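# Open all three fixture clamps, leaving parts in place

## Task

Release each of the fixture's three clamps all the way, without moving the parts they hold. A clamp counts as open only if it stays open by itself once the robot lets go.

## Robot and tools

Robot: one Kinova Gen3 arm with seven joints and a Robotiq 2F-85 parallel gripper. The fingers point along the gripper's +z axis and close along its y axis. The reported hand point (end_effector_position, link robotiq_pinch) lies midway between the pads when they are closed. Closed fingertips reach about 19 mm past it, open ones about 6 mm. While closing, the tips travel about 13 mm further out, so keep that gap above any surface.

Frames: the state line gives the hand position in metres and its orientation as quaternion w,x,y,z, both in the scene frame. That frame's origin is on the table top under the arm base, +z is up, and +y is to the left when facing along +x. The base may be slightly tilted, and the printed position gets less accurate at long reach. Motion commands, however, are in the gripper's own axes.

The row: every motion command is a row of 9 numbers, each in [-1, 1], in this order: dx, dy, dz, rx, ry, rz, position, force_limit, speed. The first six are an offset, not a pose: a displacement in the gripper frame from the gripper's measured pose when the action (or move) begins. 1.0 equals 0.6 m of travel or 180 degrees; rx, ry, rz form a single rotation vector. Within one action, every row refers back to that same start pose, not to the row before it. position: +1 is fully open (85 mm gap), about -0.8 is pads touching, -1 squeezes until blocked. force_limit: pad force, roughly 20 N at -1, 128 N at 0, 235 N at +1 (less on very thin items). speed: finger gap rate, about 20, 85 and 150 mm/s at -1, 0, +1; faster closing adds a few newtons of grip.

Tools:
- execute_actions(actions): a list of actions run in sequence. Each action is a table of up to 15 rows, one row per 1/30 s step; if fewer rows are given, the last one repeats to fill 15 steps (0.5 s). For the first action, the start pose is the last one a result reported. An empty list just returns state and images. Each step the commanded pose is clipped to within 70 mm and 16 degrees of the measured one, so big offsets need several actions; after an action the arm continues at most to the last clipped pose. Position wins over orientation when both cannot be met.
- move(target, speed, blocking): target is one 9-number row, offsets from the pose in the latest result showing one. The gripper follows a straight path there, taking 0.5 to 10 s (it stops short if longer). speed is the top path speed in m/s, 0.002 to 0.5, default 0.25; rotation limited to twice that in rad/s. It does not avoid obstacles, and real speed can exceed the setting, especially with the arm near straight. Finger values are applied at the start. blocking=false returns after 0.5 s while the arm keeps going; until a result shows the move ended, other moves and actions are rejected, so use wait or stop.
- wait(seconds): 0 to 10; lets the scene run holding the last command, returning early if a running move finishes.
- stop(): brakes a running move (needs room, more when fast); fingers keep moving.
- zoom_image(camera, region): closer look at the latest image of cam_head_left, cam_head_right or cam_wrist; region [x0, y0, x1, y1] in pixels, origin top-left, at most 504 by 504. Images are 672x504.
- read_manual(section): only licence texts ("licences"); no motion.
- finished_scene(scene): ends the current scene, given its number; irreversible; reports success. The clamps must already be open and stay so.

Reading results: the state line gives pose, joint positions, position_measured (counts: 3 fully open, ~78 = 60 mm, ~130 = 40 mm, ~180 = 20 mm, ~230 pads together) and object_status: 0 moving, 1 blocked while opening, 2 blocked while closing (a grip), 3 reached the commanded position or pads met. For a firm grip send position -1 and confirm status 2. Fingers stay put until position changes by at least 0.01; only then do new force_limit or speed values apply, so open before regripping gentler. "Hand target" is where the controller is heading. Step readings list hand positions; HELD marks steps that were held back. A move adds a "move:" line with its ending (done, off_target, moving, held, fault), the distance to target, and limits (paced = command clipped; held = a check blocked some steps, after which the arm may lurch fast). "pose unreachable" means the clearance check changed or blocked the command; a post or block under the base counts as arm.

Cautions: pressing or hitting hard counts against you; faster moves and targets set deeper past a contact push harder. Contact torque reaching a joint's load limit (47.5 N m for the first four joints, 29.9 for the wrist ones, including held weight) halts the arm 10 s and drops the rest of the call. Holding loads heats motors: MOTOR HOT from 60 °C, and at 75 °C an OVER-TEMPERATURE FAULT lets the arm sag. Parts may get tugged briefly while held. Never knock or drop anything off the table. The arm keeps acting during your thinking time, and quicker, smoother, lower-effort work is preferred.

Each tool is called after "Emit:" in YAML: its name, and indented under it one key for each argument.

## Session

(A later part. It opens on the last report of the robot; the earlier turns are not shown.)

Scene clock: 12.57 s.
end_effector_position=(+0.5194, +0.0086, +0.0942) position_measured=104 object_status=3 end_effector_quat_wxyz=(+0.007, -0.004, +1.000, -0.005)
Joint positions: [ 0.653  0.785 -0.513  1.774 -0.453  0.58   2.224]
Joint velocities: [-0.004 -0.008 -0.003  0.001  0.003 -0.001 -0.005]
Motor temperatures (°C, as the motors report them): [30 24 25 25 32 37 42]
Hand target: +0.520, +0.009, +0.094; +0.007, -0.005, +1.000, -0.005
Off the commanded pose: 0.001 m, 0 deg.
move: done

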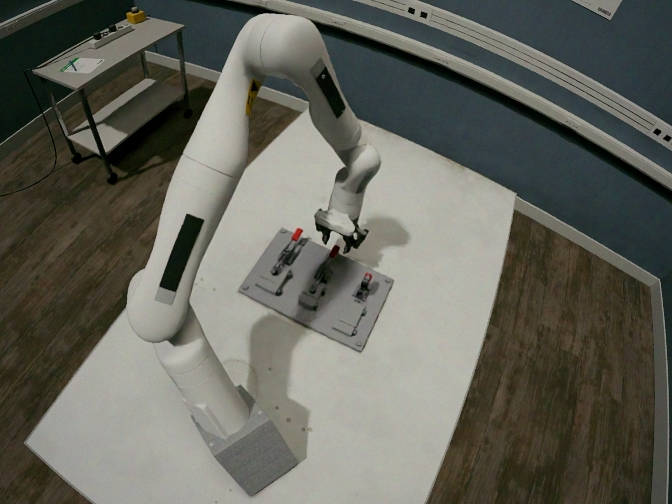

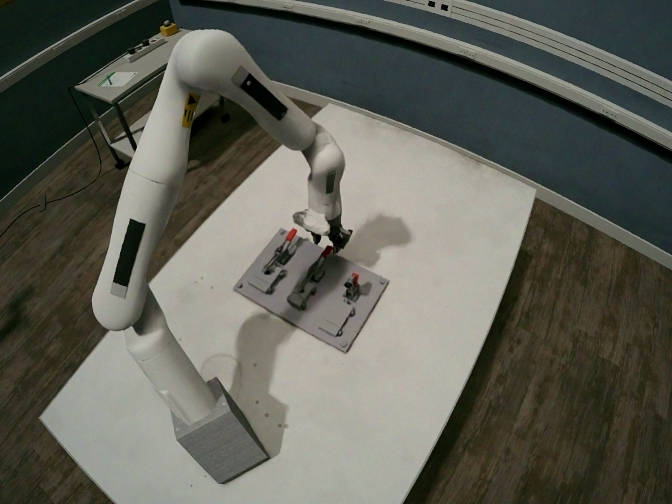

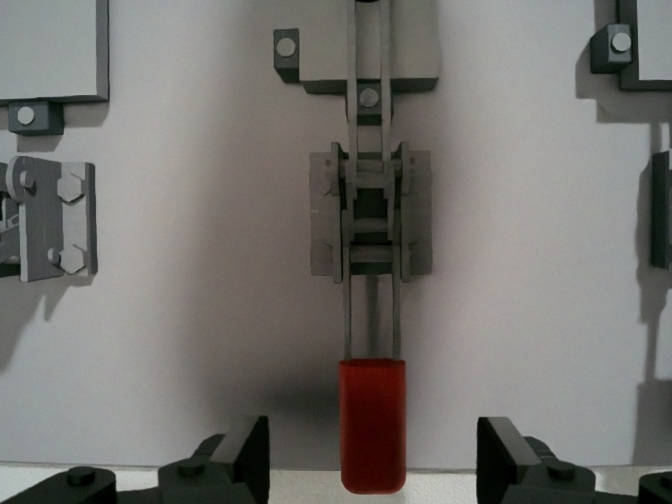

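Emit:
move:
  target: [-0.007,0,0.077,0,0,0,0.2,-0.6,0.5]
  speed: 0.08

Emit:
move:
  target: [0,0,0,0,0,0,-1,-0.6,0]

Scene clock: 13.57 s.
end_effector_position=(+0.5245, +0.0081, +0.0485) position_measured=104 object_status=3 end_effector_quat_wxyz=(+0.008, -0.004, +1.000, -0.005)
Joint positions: [ 0.592  0.872 -0.512  1.758 -0.458  0.488  2.223]
Joint velocities: [-0.003  0.006 -0.001 -0.     0.001  0.    -0.001]
Motor temperatures (°C, as the motors report them): [30 24 25 25 32 37 42]
Hand target: +0.524, +0.008, +0.048; +0.007, -0.004, +1.000, -0.005
Off the commanded pose: 0.000 m, 0 deg.
move: done

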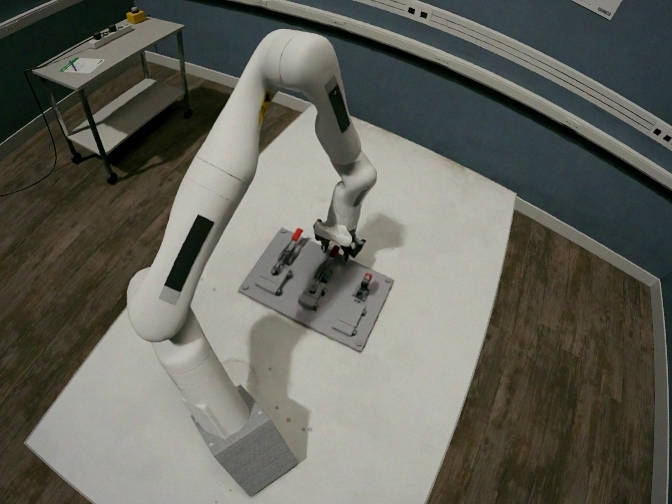

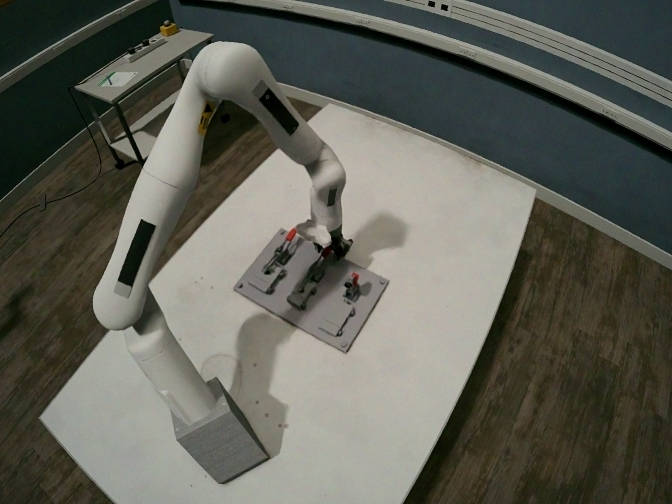

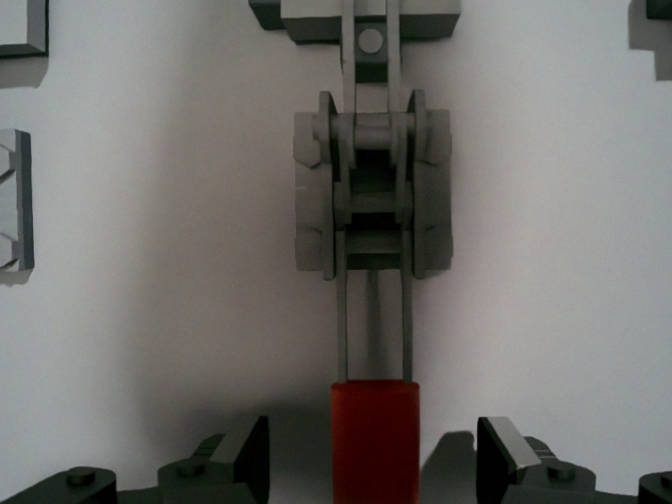

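Scene clock: 14.20 s.
end_effector_position=(+0.5245, +0.0086, +0.0485) position_measured=188 object_status=2 end_effector_quat_wxyz=(+0.007, -0.005, +1.000, -0.005)
Joint positions: [ 0.592  0.871 -0.512  1.758 -0.458  0.488  2.223]
Joint velocities: [-0.  0.  0.  0. -0.  0. -0.]
Motor temperatures (°C, as the motors report them): [30 24 25 25 32 37 42]
Hand target: +0.525, +0.008, +0.048; +0.008, -0.004, +1.000, -0.005
Off the commanded pose: 0.000 m, 0 deg.
move: done

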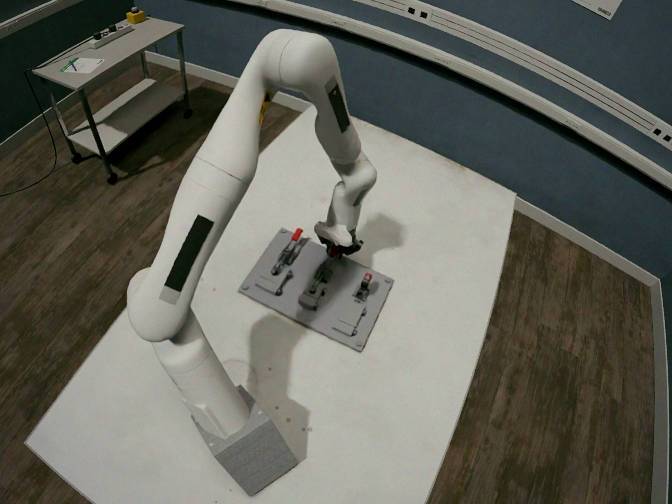

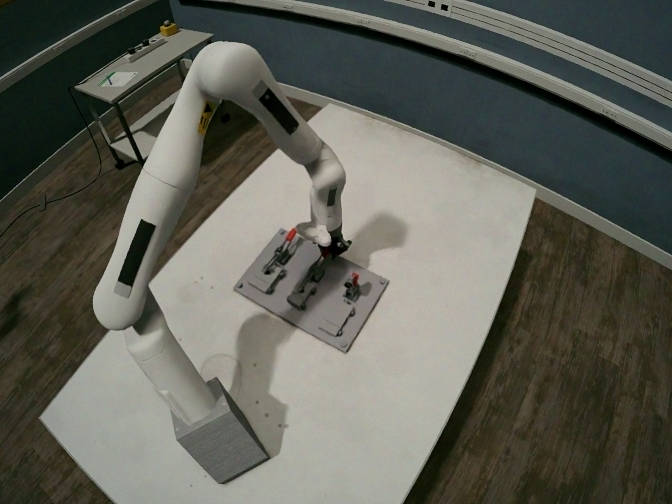

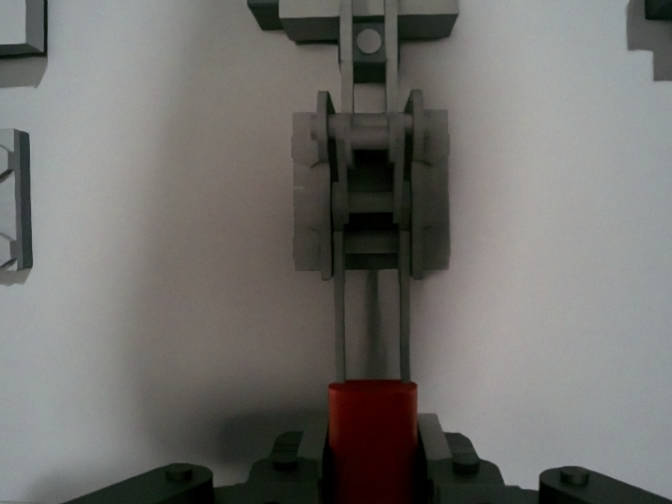

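Emit:
move:
  target: [0.014,0,-0.027,0,0,0,-1,-0.6,0]
  speed: 0.04

Emit:
move:
  target: [0.02,0,-0.02,0,0,0,-1,-0.6,0]
  speed: 0.04

Emit:
move:
  target: [0.024,0,-0.011,0,0,0,-1,-0.6,0]
  speed: 0.04

Scene clock: 15.10 s.
end_effector_position=(+0.5177, +0.0085, +0.0640) position_measured=188 object_status=2 end_effector_quat_wxyz=(+0.009, -0.005, +1.000, -0.005)
Joint positions: [ 0.623  0.839 -0.522  1.787 -0.461  0.499  2.234]
Joint velocities: [ 0.002 -0.001 -0.001  0.002 -0.001  0.     0.001]
Motor temperatures (°C, as the motors report them): [30 24 25 25 32 37 42]
Hand target: +0.516, +0.009, +0.065; +0.007, -0.005, +1.000, -0.005
Off the commanded pose: 0.002 m, 0 deg.
move: done

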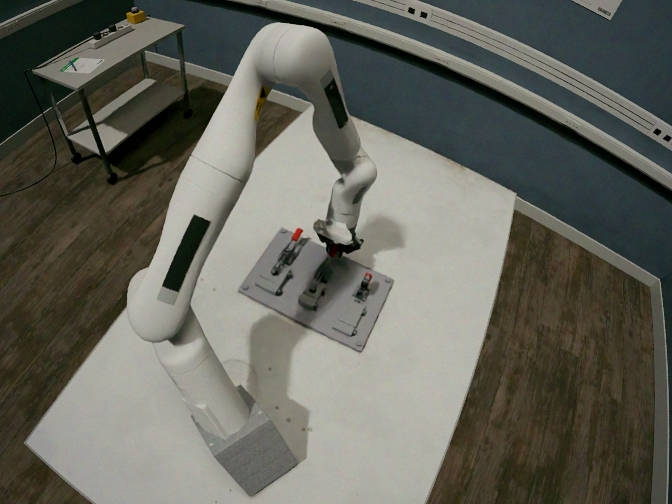

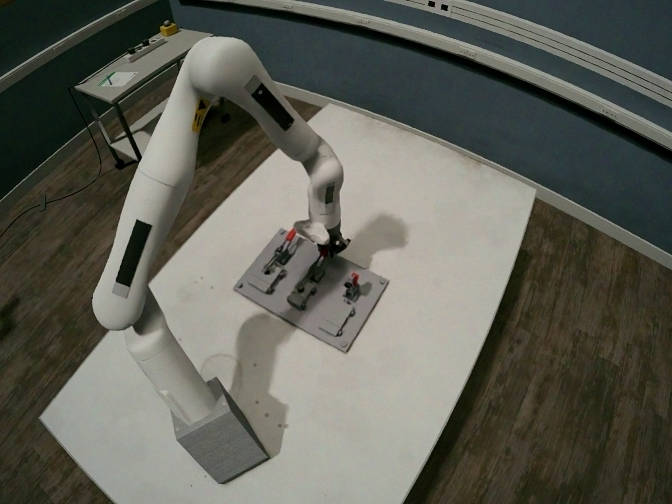

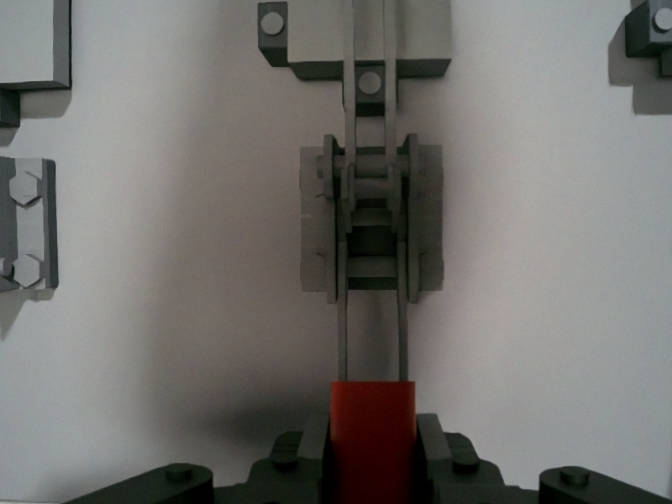

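Scene clock: 15.80 s.
end_effector_position=(+0.5081, +0.0082, +0.0753) position_measured=188 object_status=2 end_effector_quat_wxyz=(+0.011, -0.006, +1.000, -0.006)
Joint positions: [ 0.656  0.814 -0.537  1.824 -0.466  0.494  2.252]
Joint velocities: [ 0.002 -0.002 -0.     0.002 -0.002  0.     0.001]
Motor temperatures (°C, as the motors report them): [30 24 25 25 32 37 42]
Hand target: +0.505, +0.008, +0.076; +0.009, -0.005, +1.000, -0.005
Off the commanded pose: 0.003 m, 0 deg.
move: done

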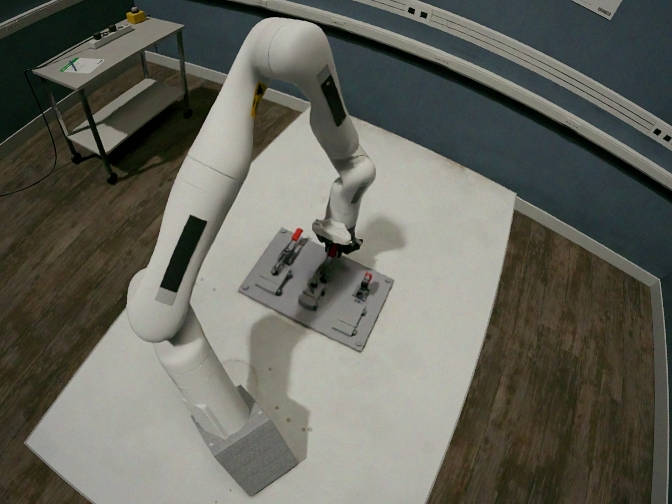

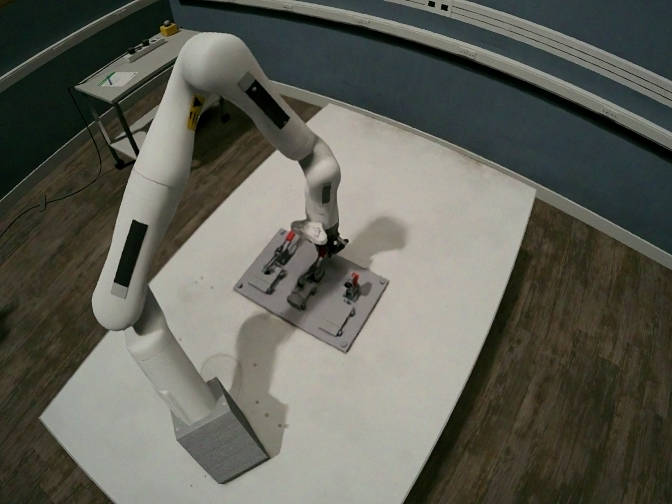

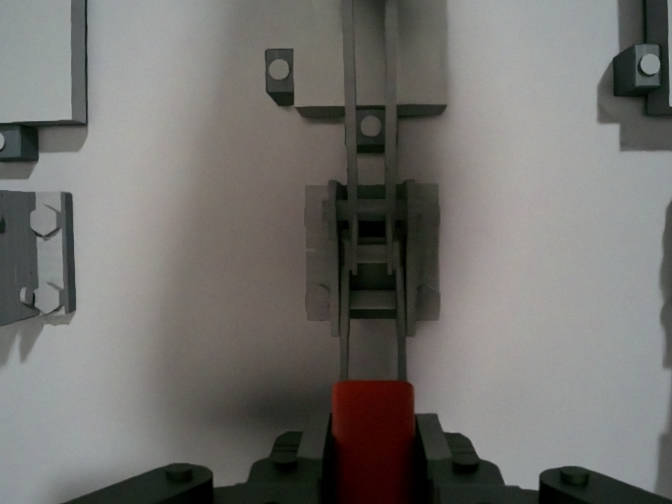

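Scene clock: 16.50 s.
end_effector_position=(+0.4984, +0.0080, +0.0821) position_measured=188 object_status=2 end_effector_quat_wxyz=(+0.016, -0.007, +1.000, -0.007)
Joint positions: [ 0.688  0.797 -0.557  1.866 -0.476  0.471  2.274]
Joint velocities: [ 0.002 -0.002  0.     0.002 -0.002  0.     0.   ]
Motor temperatures (°C, as the motors report them): [30 24 25 25 32 37 42]
Hand target: +0.494, +0.008, +0.082; +0.011, -0.006, +1.000, -0.006
Off the commanded pose: 0.005 m, 1 deg.
move: off_target

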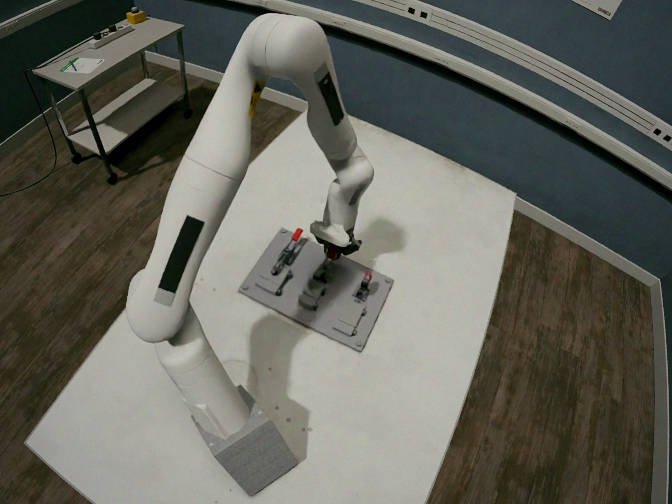

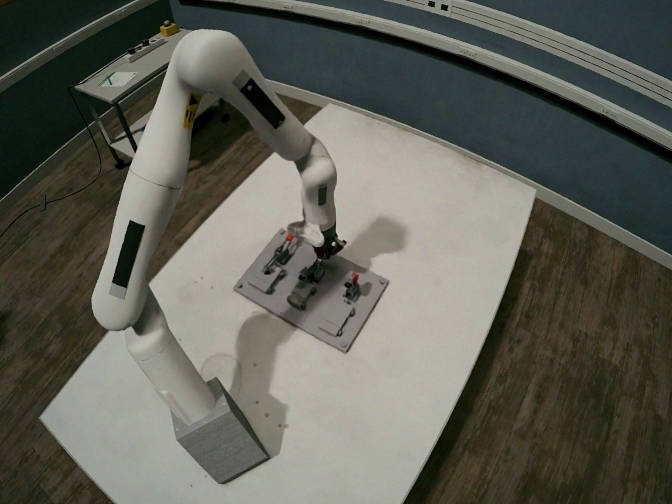

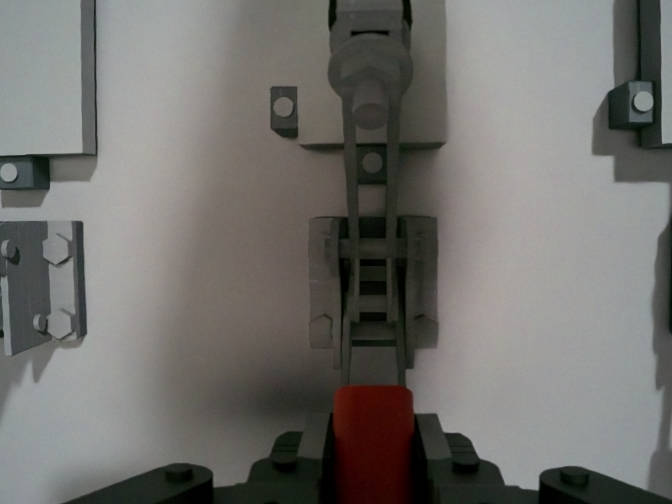

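One more step along the larger arc.

Emit:
move:
  target: [0.018,0,-0.009,-0,0,0,-1,-0.6,0]
  speed: 0.035

Emit:
move:
  target: [0,0,0,0,0,0,0,-0.6,1]

Scene clock: 17.30 s.
end_effector_position=(+0.4904, +0.0078, +0.0860) position_measured=188 object_status=2 end_effector_quat_wxyz=(+0.019, -0.007, +1.000, -0.008)
Joint positions: [ 0.712  0.787 -0.572  1.897 -0.483  0.454  2.291]
Joint velocities: [ 0.     0.     0.     0.    -0.002 -0.     0.001]
Motor temperatures (°C, as the motors report them): [30 24 25 25 32 37 42]
Hand target: +0.487, +0.008, +0.087; +0.016, -0.007, +1.000, -0.007
Off the commanded pose: 0.003 m, 0 deg.
move: done

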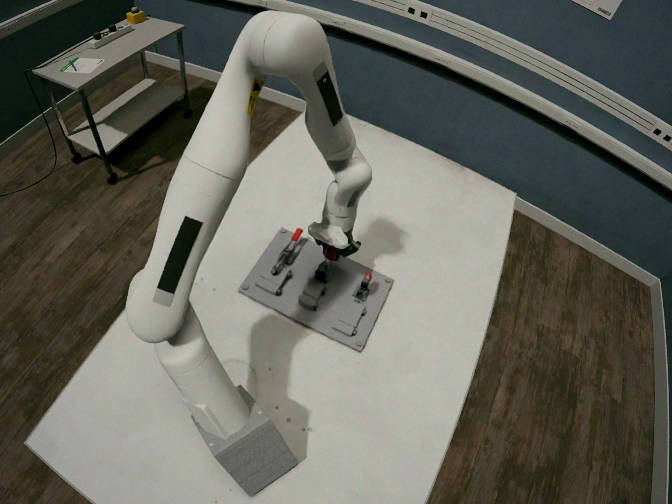

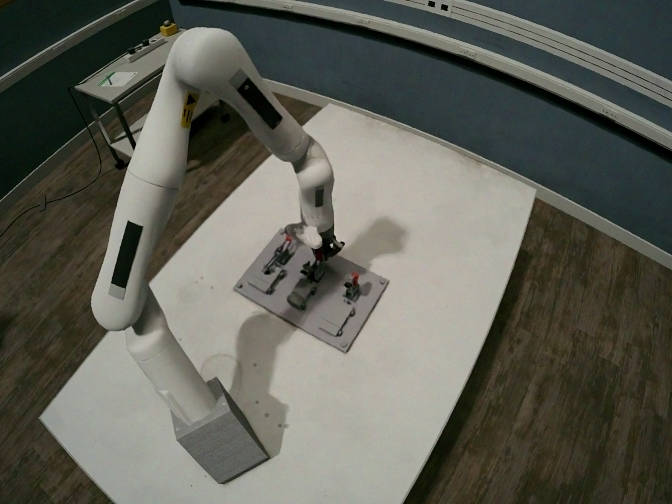

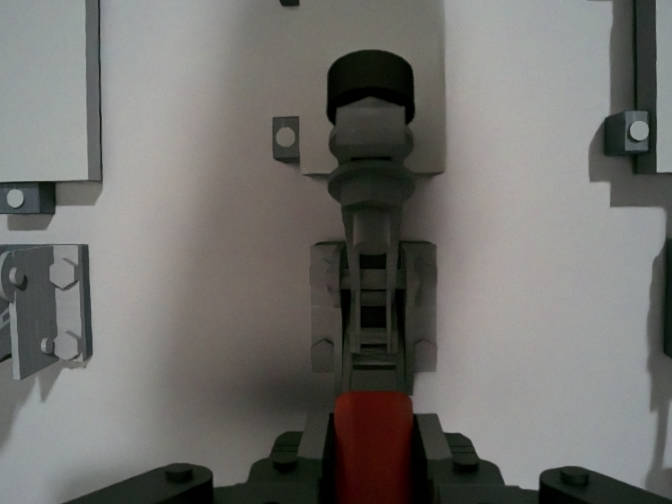

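Scene clock: 17.83 s.
end_effector_position=(+0.4904, +0.0078, +0.0860) position_measured=129 object_status=0 end_effector_quat_wxyz=(+0.019, -0.007, +1.000, -0.008)
Joint positions: [ 0.712  0.787 -0.572  1.897 -0.483  0.454  2.291]
Joint velocities: [ 0.     0.001  0.    -0.    -0.     0.    -0.   ]
Motor temperatures (°C, as the motors report them): [30 24 25 25 32 37 42]
Hand target: +0.490, +0.008, +0.086; +0.019, -0.007, +1.000, -0.008
Off the commanded pose: 0.000 m, 0 deg.
move: done

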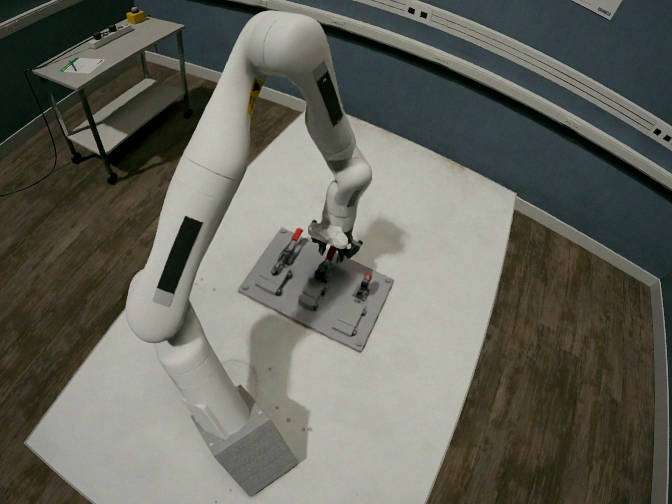

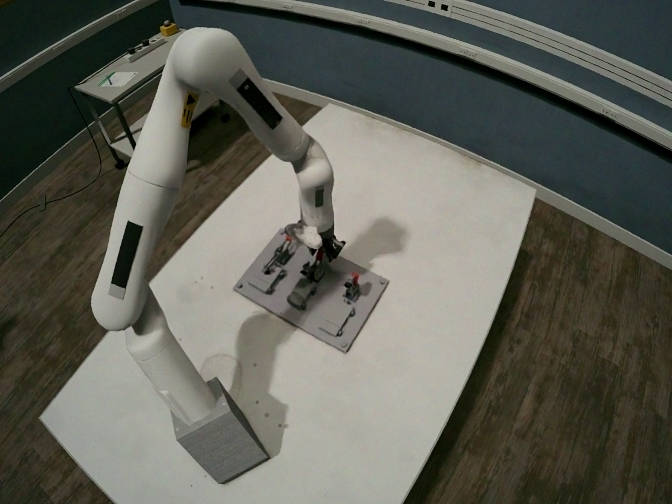

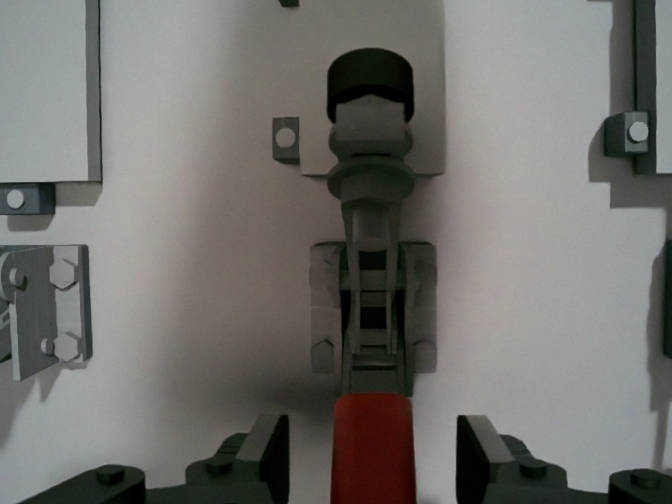

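Emit:
move:
  target: [-0.055,0,-0.017,0,0.008,0,0,-0.6,1]
  speed: 0.1

Emit:
move:
  target: [0,0,0,0,0,0,-1,-0.6,1]

Scene clock: 18.70 s.
end_effector_position=(+0.5231, +0.0082, +0.0976) position_measured=129 object_status=3 end_effector_quat_wxyz=(+0.006, -0.006, +1.000, -0.008)
Joint positions: [ 0.646  0.779 -0.504  1.76  -0.446  0.595  2.214]
Joint velocities: [-0.006  0.001 -0.004 -0.001  0.003 -0.    -0.003]
Motor temperatures (°C, as the motors report them): [30 24 25 25 32 37 42]
Hand target: +0.523, +0.009, +0.097; +0.006, -0.007, +1.000, -0.007
Off the commanded pose: 0.000 m, 0 deg.
move: done

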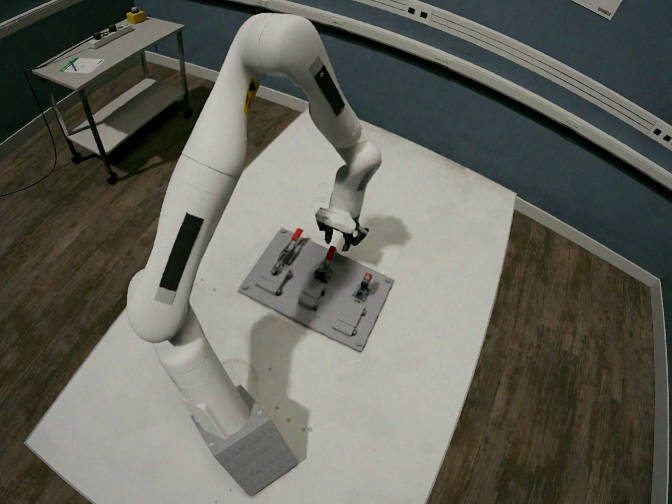

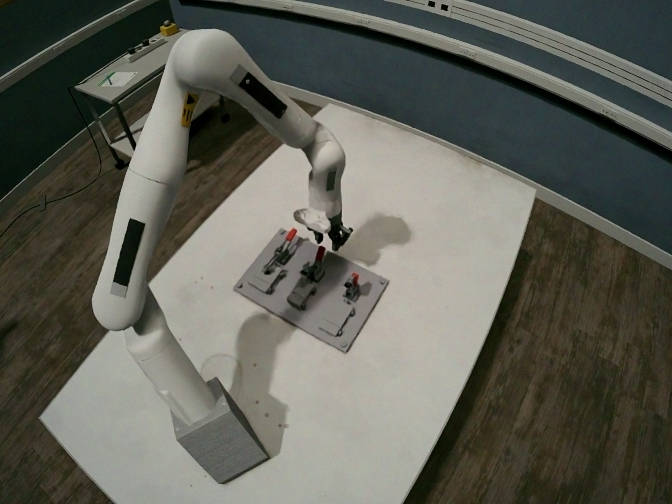

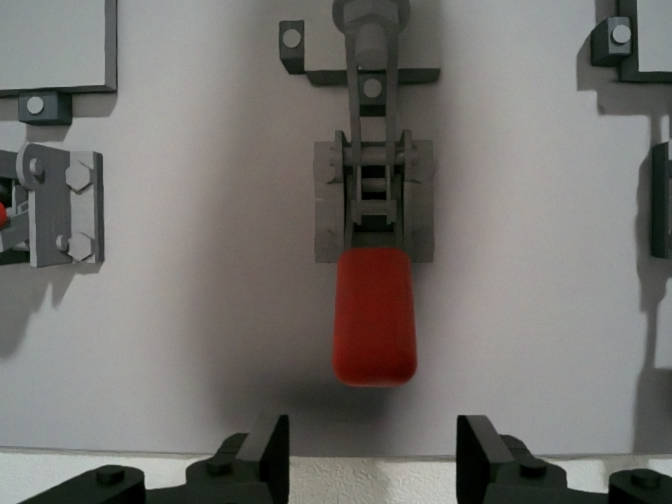

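Scene clock: 19.23 s.
end_effector_position=(+0.5231, +0.0082, +0.0976) position_measured=231 object_status=3 end_effector_quat_wxyz=(+0.006, -0.006, +1.000, -0.008)
Joint positions: [ 0.646  0.779 -0.504  1.76  -0.446  0.595  2.214]
Joint velocities: [ 0.     0.001  0.     0.     0.001 -0.    -0.   ]
Motor temperatures (°C, as the motors report them): [30 24 25 25 32 37 42]
Hand target: +0.523, +0.008, +0.098; +0.006, -0.006, +1.000, -0.008
Off the commanded pose: 0.000 m, 0 deg.
move: done

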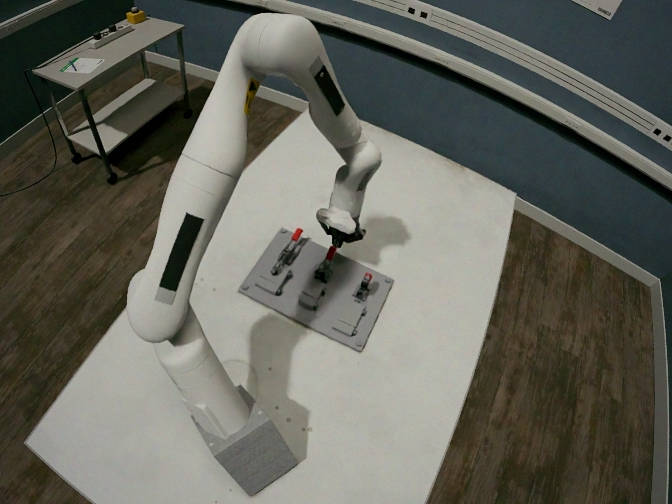

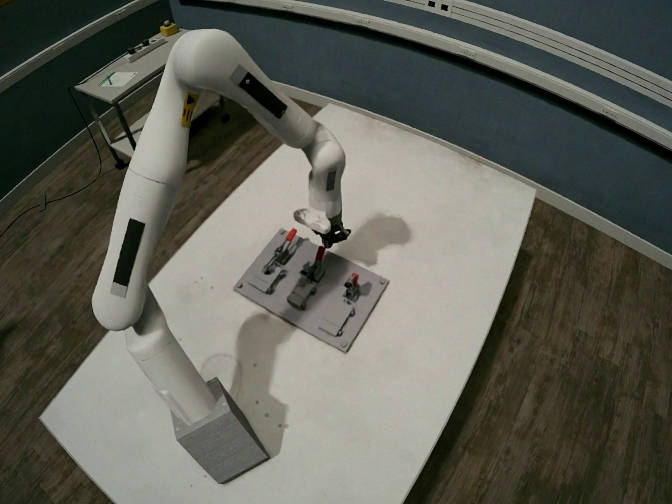

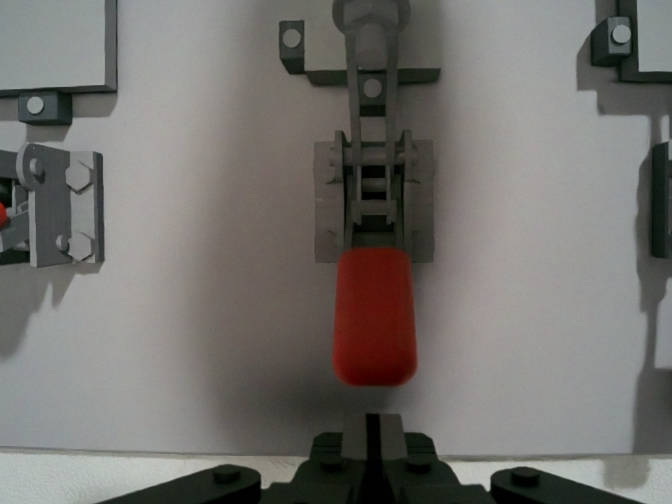

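Emit:
move:
  target: [0.015,0,0.012,0,0,0,-1,-0.6,1]
  speed: 0.04

Emit:
move:
  target: [0.053,0,-0.006,0,0,0,-1,-0.6,1]
  speed: 0.035

Scene clock: 20.07 s.
end_effector_position=(+0.5142, +0.0080, +0.0903) position_measured=231 object_status=3 end_effector_quat_wxyz=(+0.006, -0.006, +1.000, -0.008)
Joint positions: [ 0.652  0.787 -0.515  1.792 -0.453  0.559  2.23 ]
Joint velocities: [ 0.001  0.001  0.001  0.    -0.    -0.     0.   ]
Motor temperatures (°C, as the motors report them): [30 24 25 25 32 37 42]
Hand target: +0.514, +0.008, +0.090; +0.006, -0.006, +1.000, -0.008
Off the commanded pose: 0.000 m, 0 deg.
move: done

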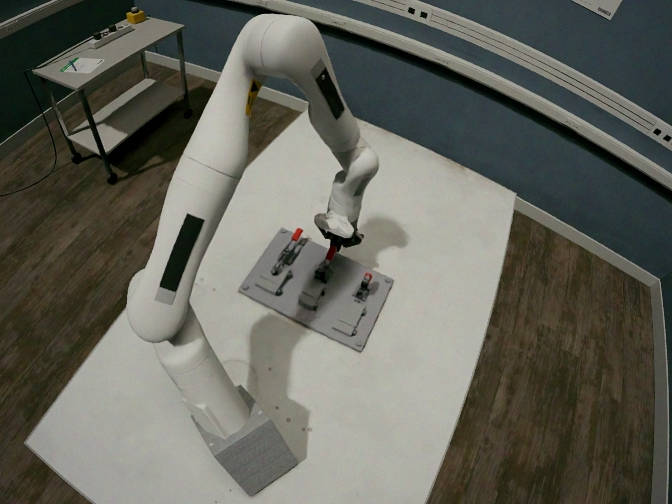

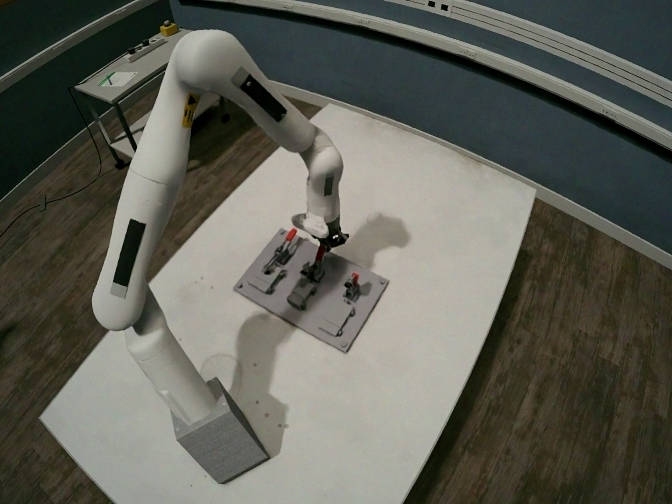

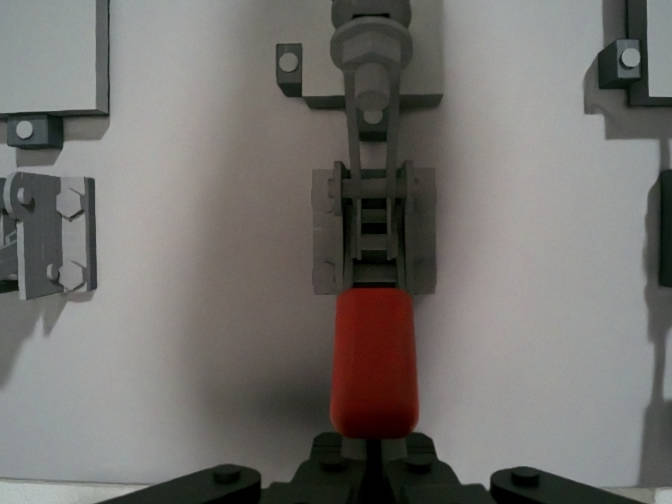

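Scene clock: 21.20 s.
end_effector_position=(+0.4858, +0.0075, +0.0942) position_measured=231 object_status=3 end_effector_quat_wxyz=(+0.010, -0.007, +1.000, -0.009)
Joint positions: [ 0.711  0.767 -0.556  1.893 -0.472  0.493  2.281]
Joint velocities: [ 0.002 -0.002 -0.     0.001 -0.002  0.001 -0.001]
Motor temperatures (°C, as the motors report them): [30 24 25 25 32 37 42]
Hand target: +0.482, +0.008, +0.093; +0.006, -0.006, +1.000, -0.008
Off the commanded pose: 0.004 m, 0 deg.
move: off_target

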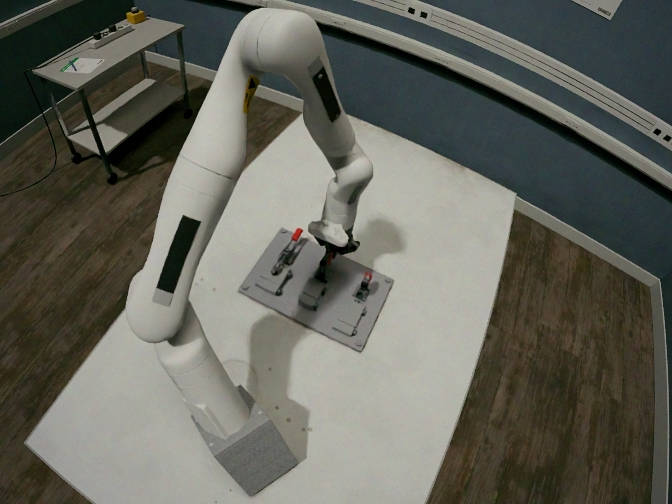

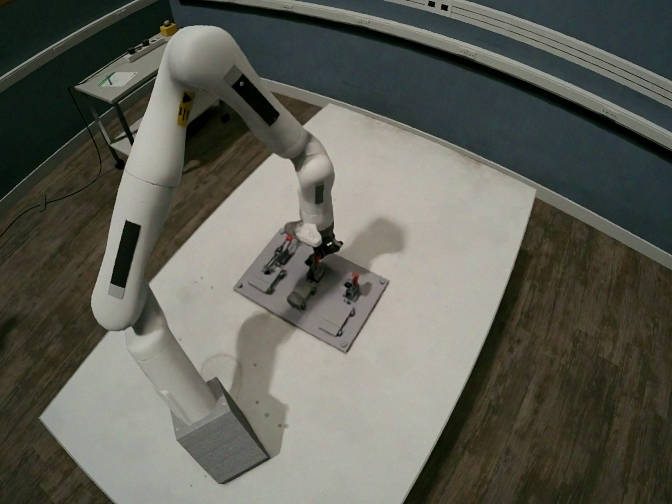

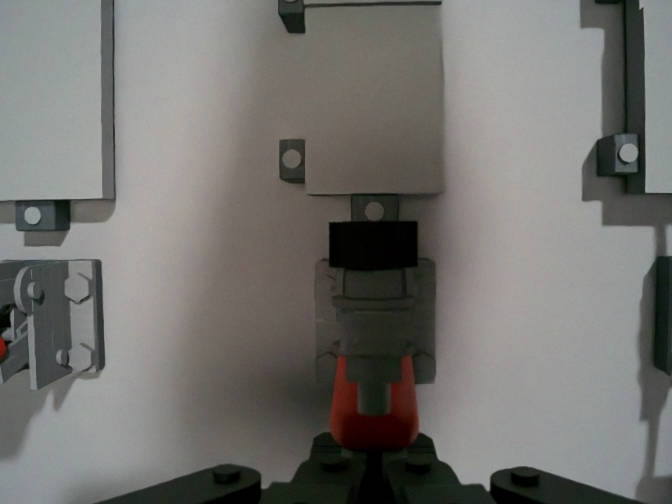

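Emit:
move:
  target: [-0.058,0,-0.004,0,0.002,0,-1,-0.6,1]
  speed: 0.1

Emit:
move:
  target: [0,0.186,0,0,0,0,0.2,-0.6,0.5]
  speed: 0.2

Scene clock: 22.03 s.
end_effector_position=(+0.5207, +0.0079, +0.0975) position_measured=231 object_status=3 end_effector_quat_wxyz=(+0.007, -0.007, +1.000, -0.009)
Joint positions: [ 0.65   0.776 -0.506  1.77  -0.446  0.587  2.218]
Joint velocities: [-0.005  0.003 -0.003 -0.001  0.002  0.    -0.   ]
Motor temperatures (°C, as the motors report them): [30 24 25 25 32 37 42]
Hand target: +0.521, +0.008, +0.097; +0.007, -0.007, +1.000, -0.009
Off the commanded pose: 0.000 m, 0 deg.
move: done

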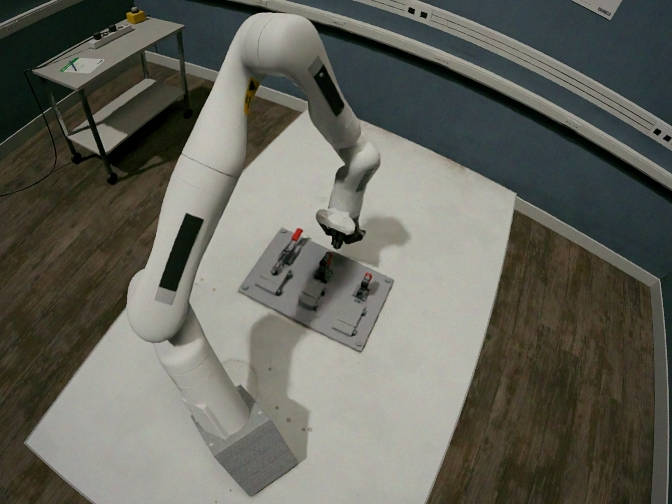

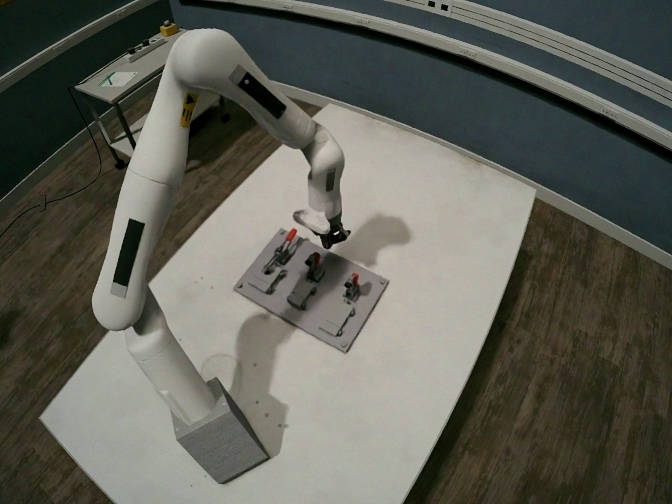

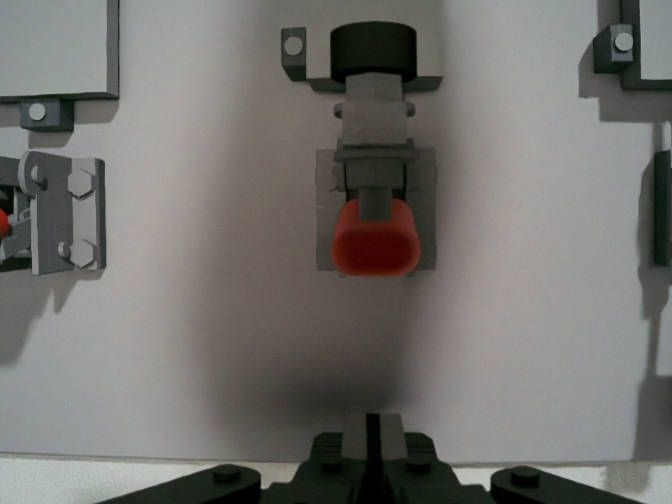

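Scene clock: 22.93 s.
end_effector_position=(+0.5187, +0.1185, +0.0955) position_measured=104 object_status=3 end_effector_quat_wxyz=(+0.007, -0.006, +1.000, -0.009)
Joint positions: [ 0.476  0.617 -0.525  1.846 -0.497  0.545  2.033]
Joint velocities: [-0.008 -0.007 -0.006  0.     0.005 -0.001 -0.005]
Motor temperatures (°C, as the motors report them): [30 24 25 25 32 37 42]
Hand target: +0.519, +0.119, +0.096; +0.007, -0.007, +1.000, -0.009
Off the commanded pose: 0.001 m, 0 deg.
move: done

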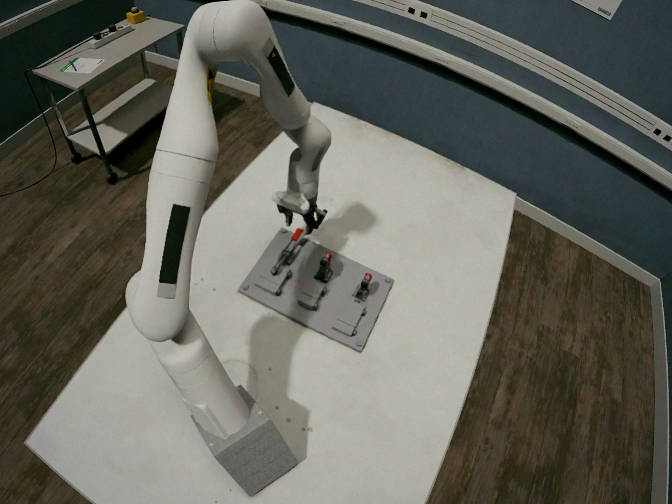

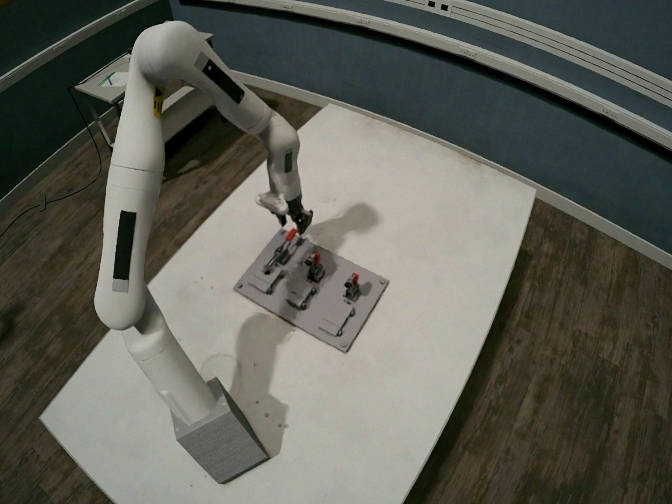

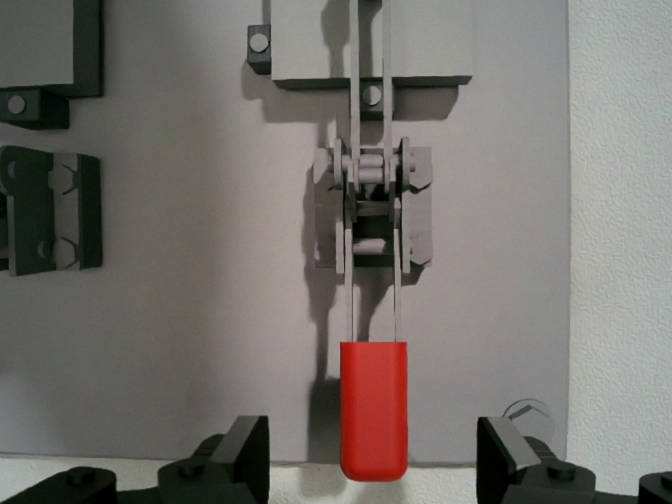

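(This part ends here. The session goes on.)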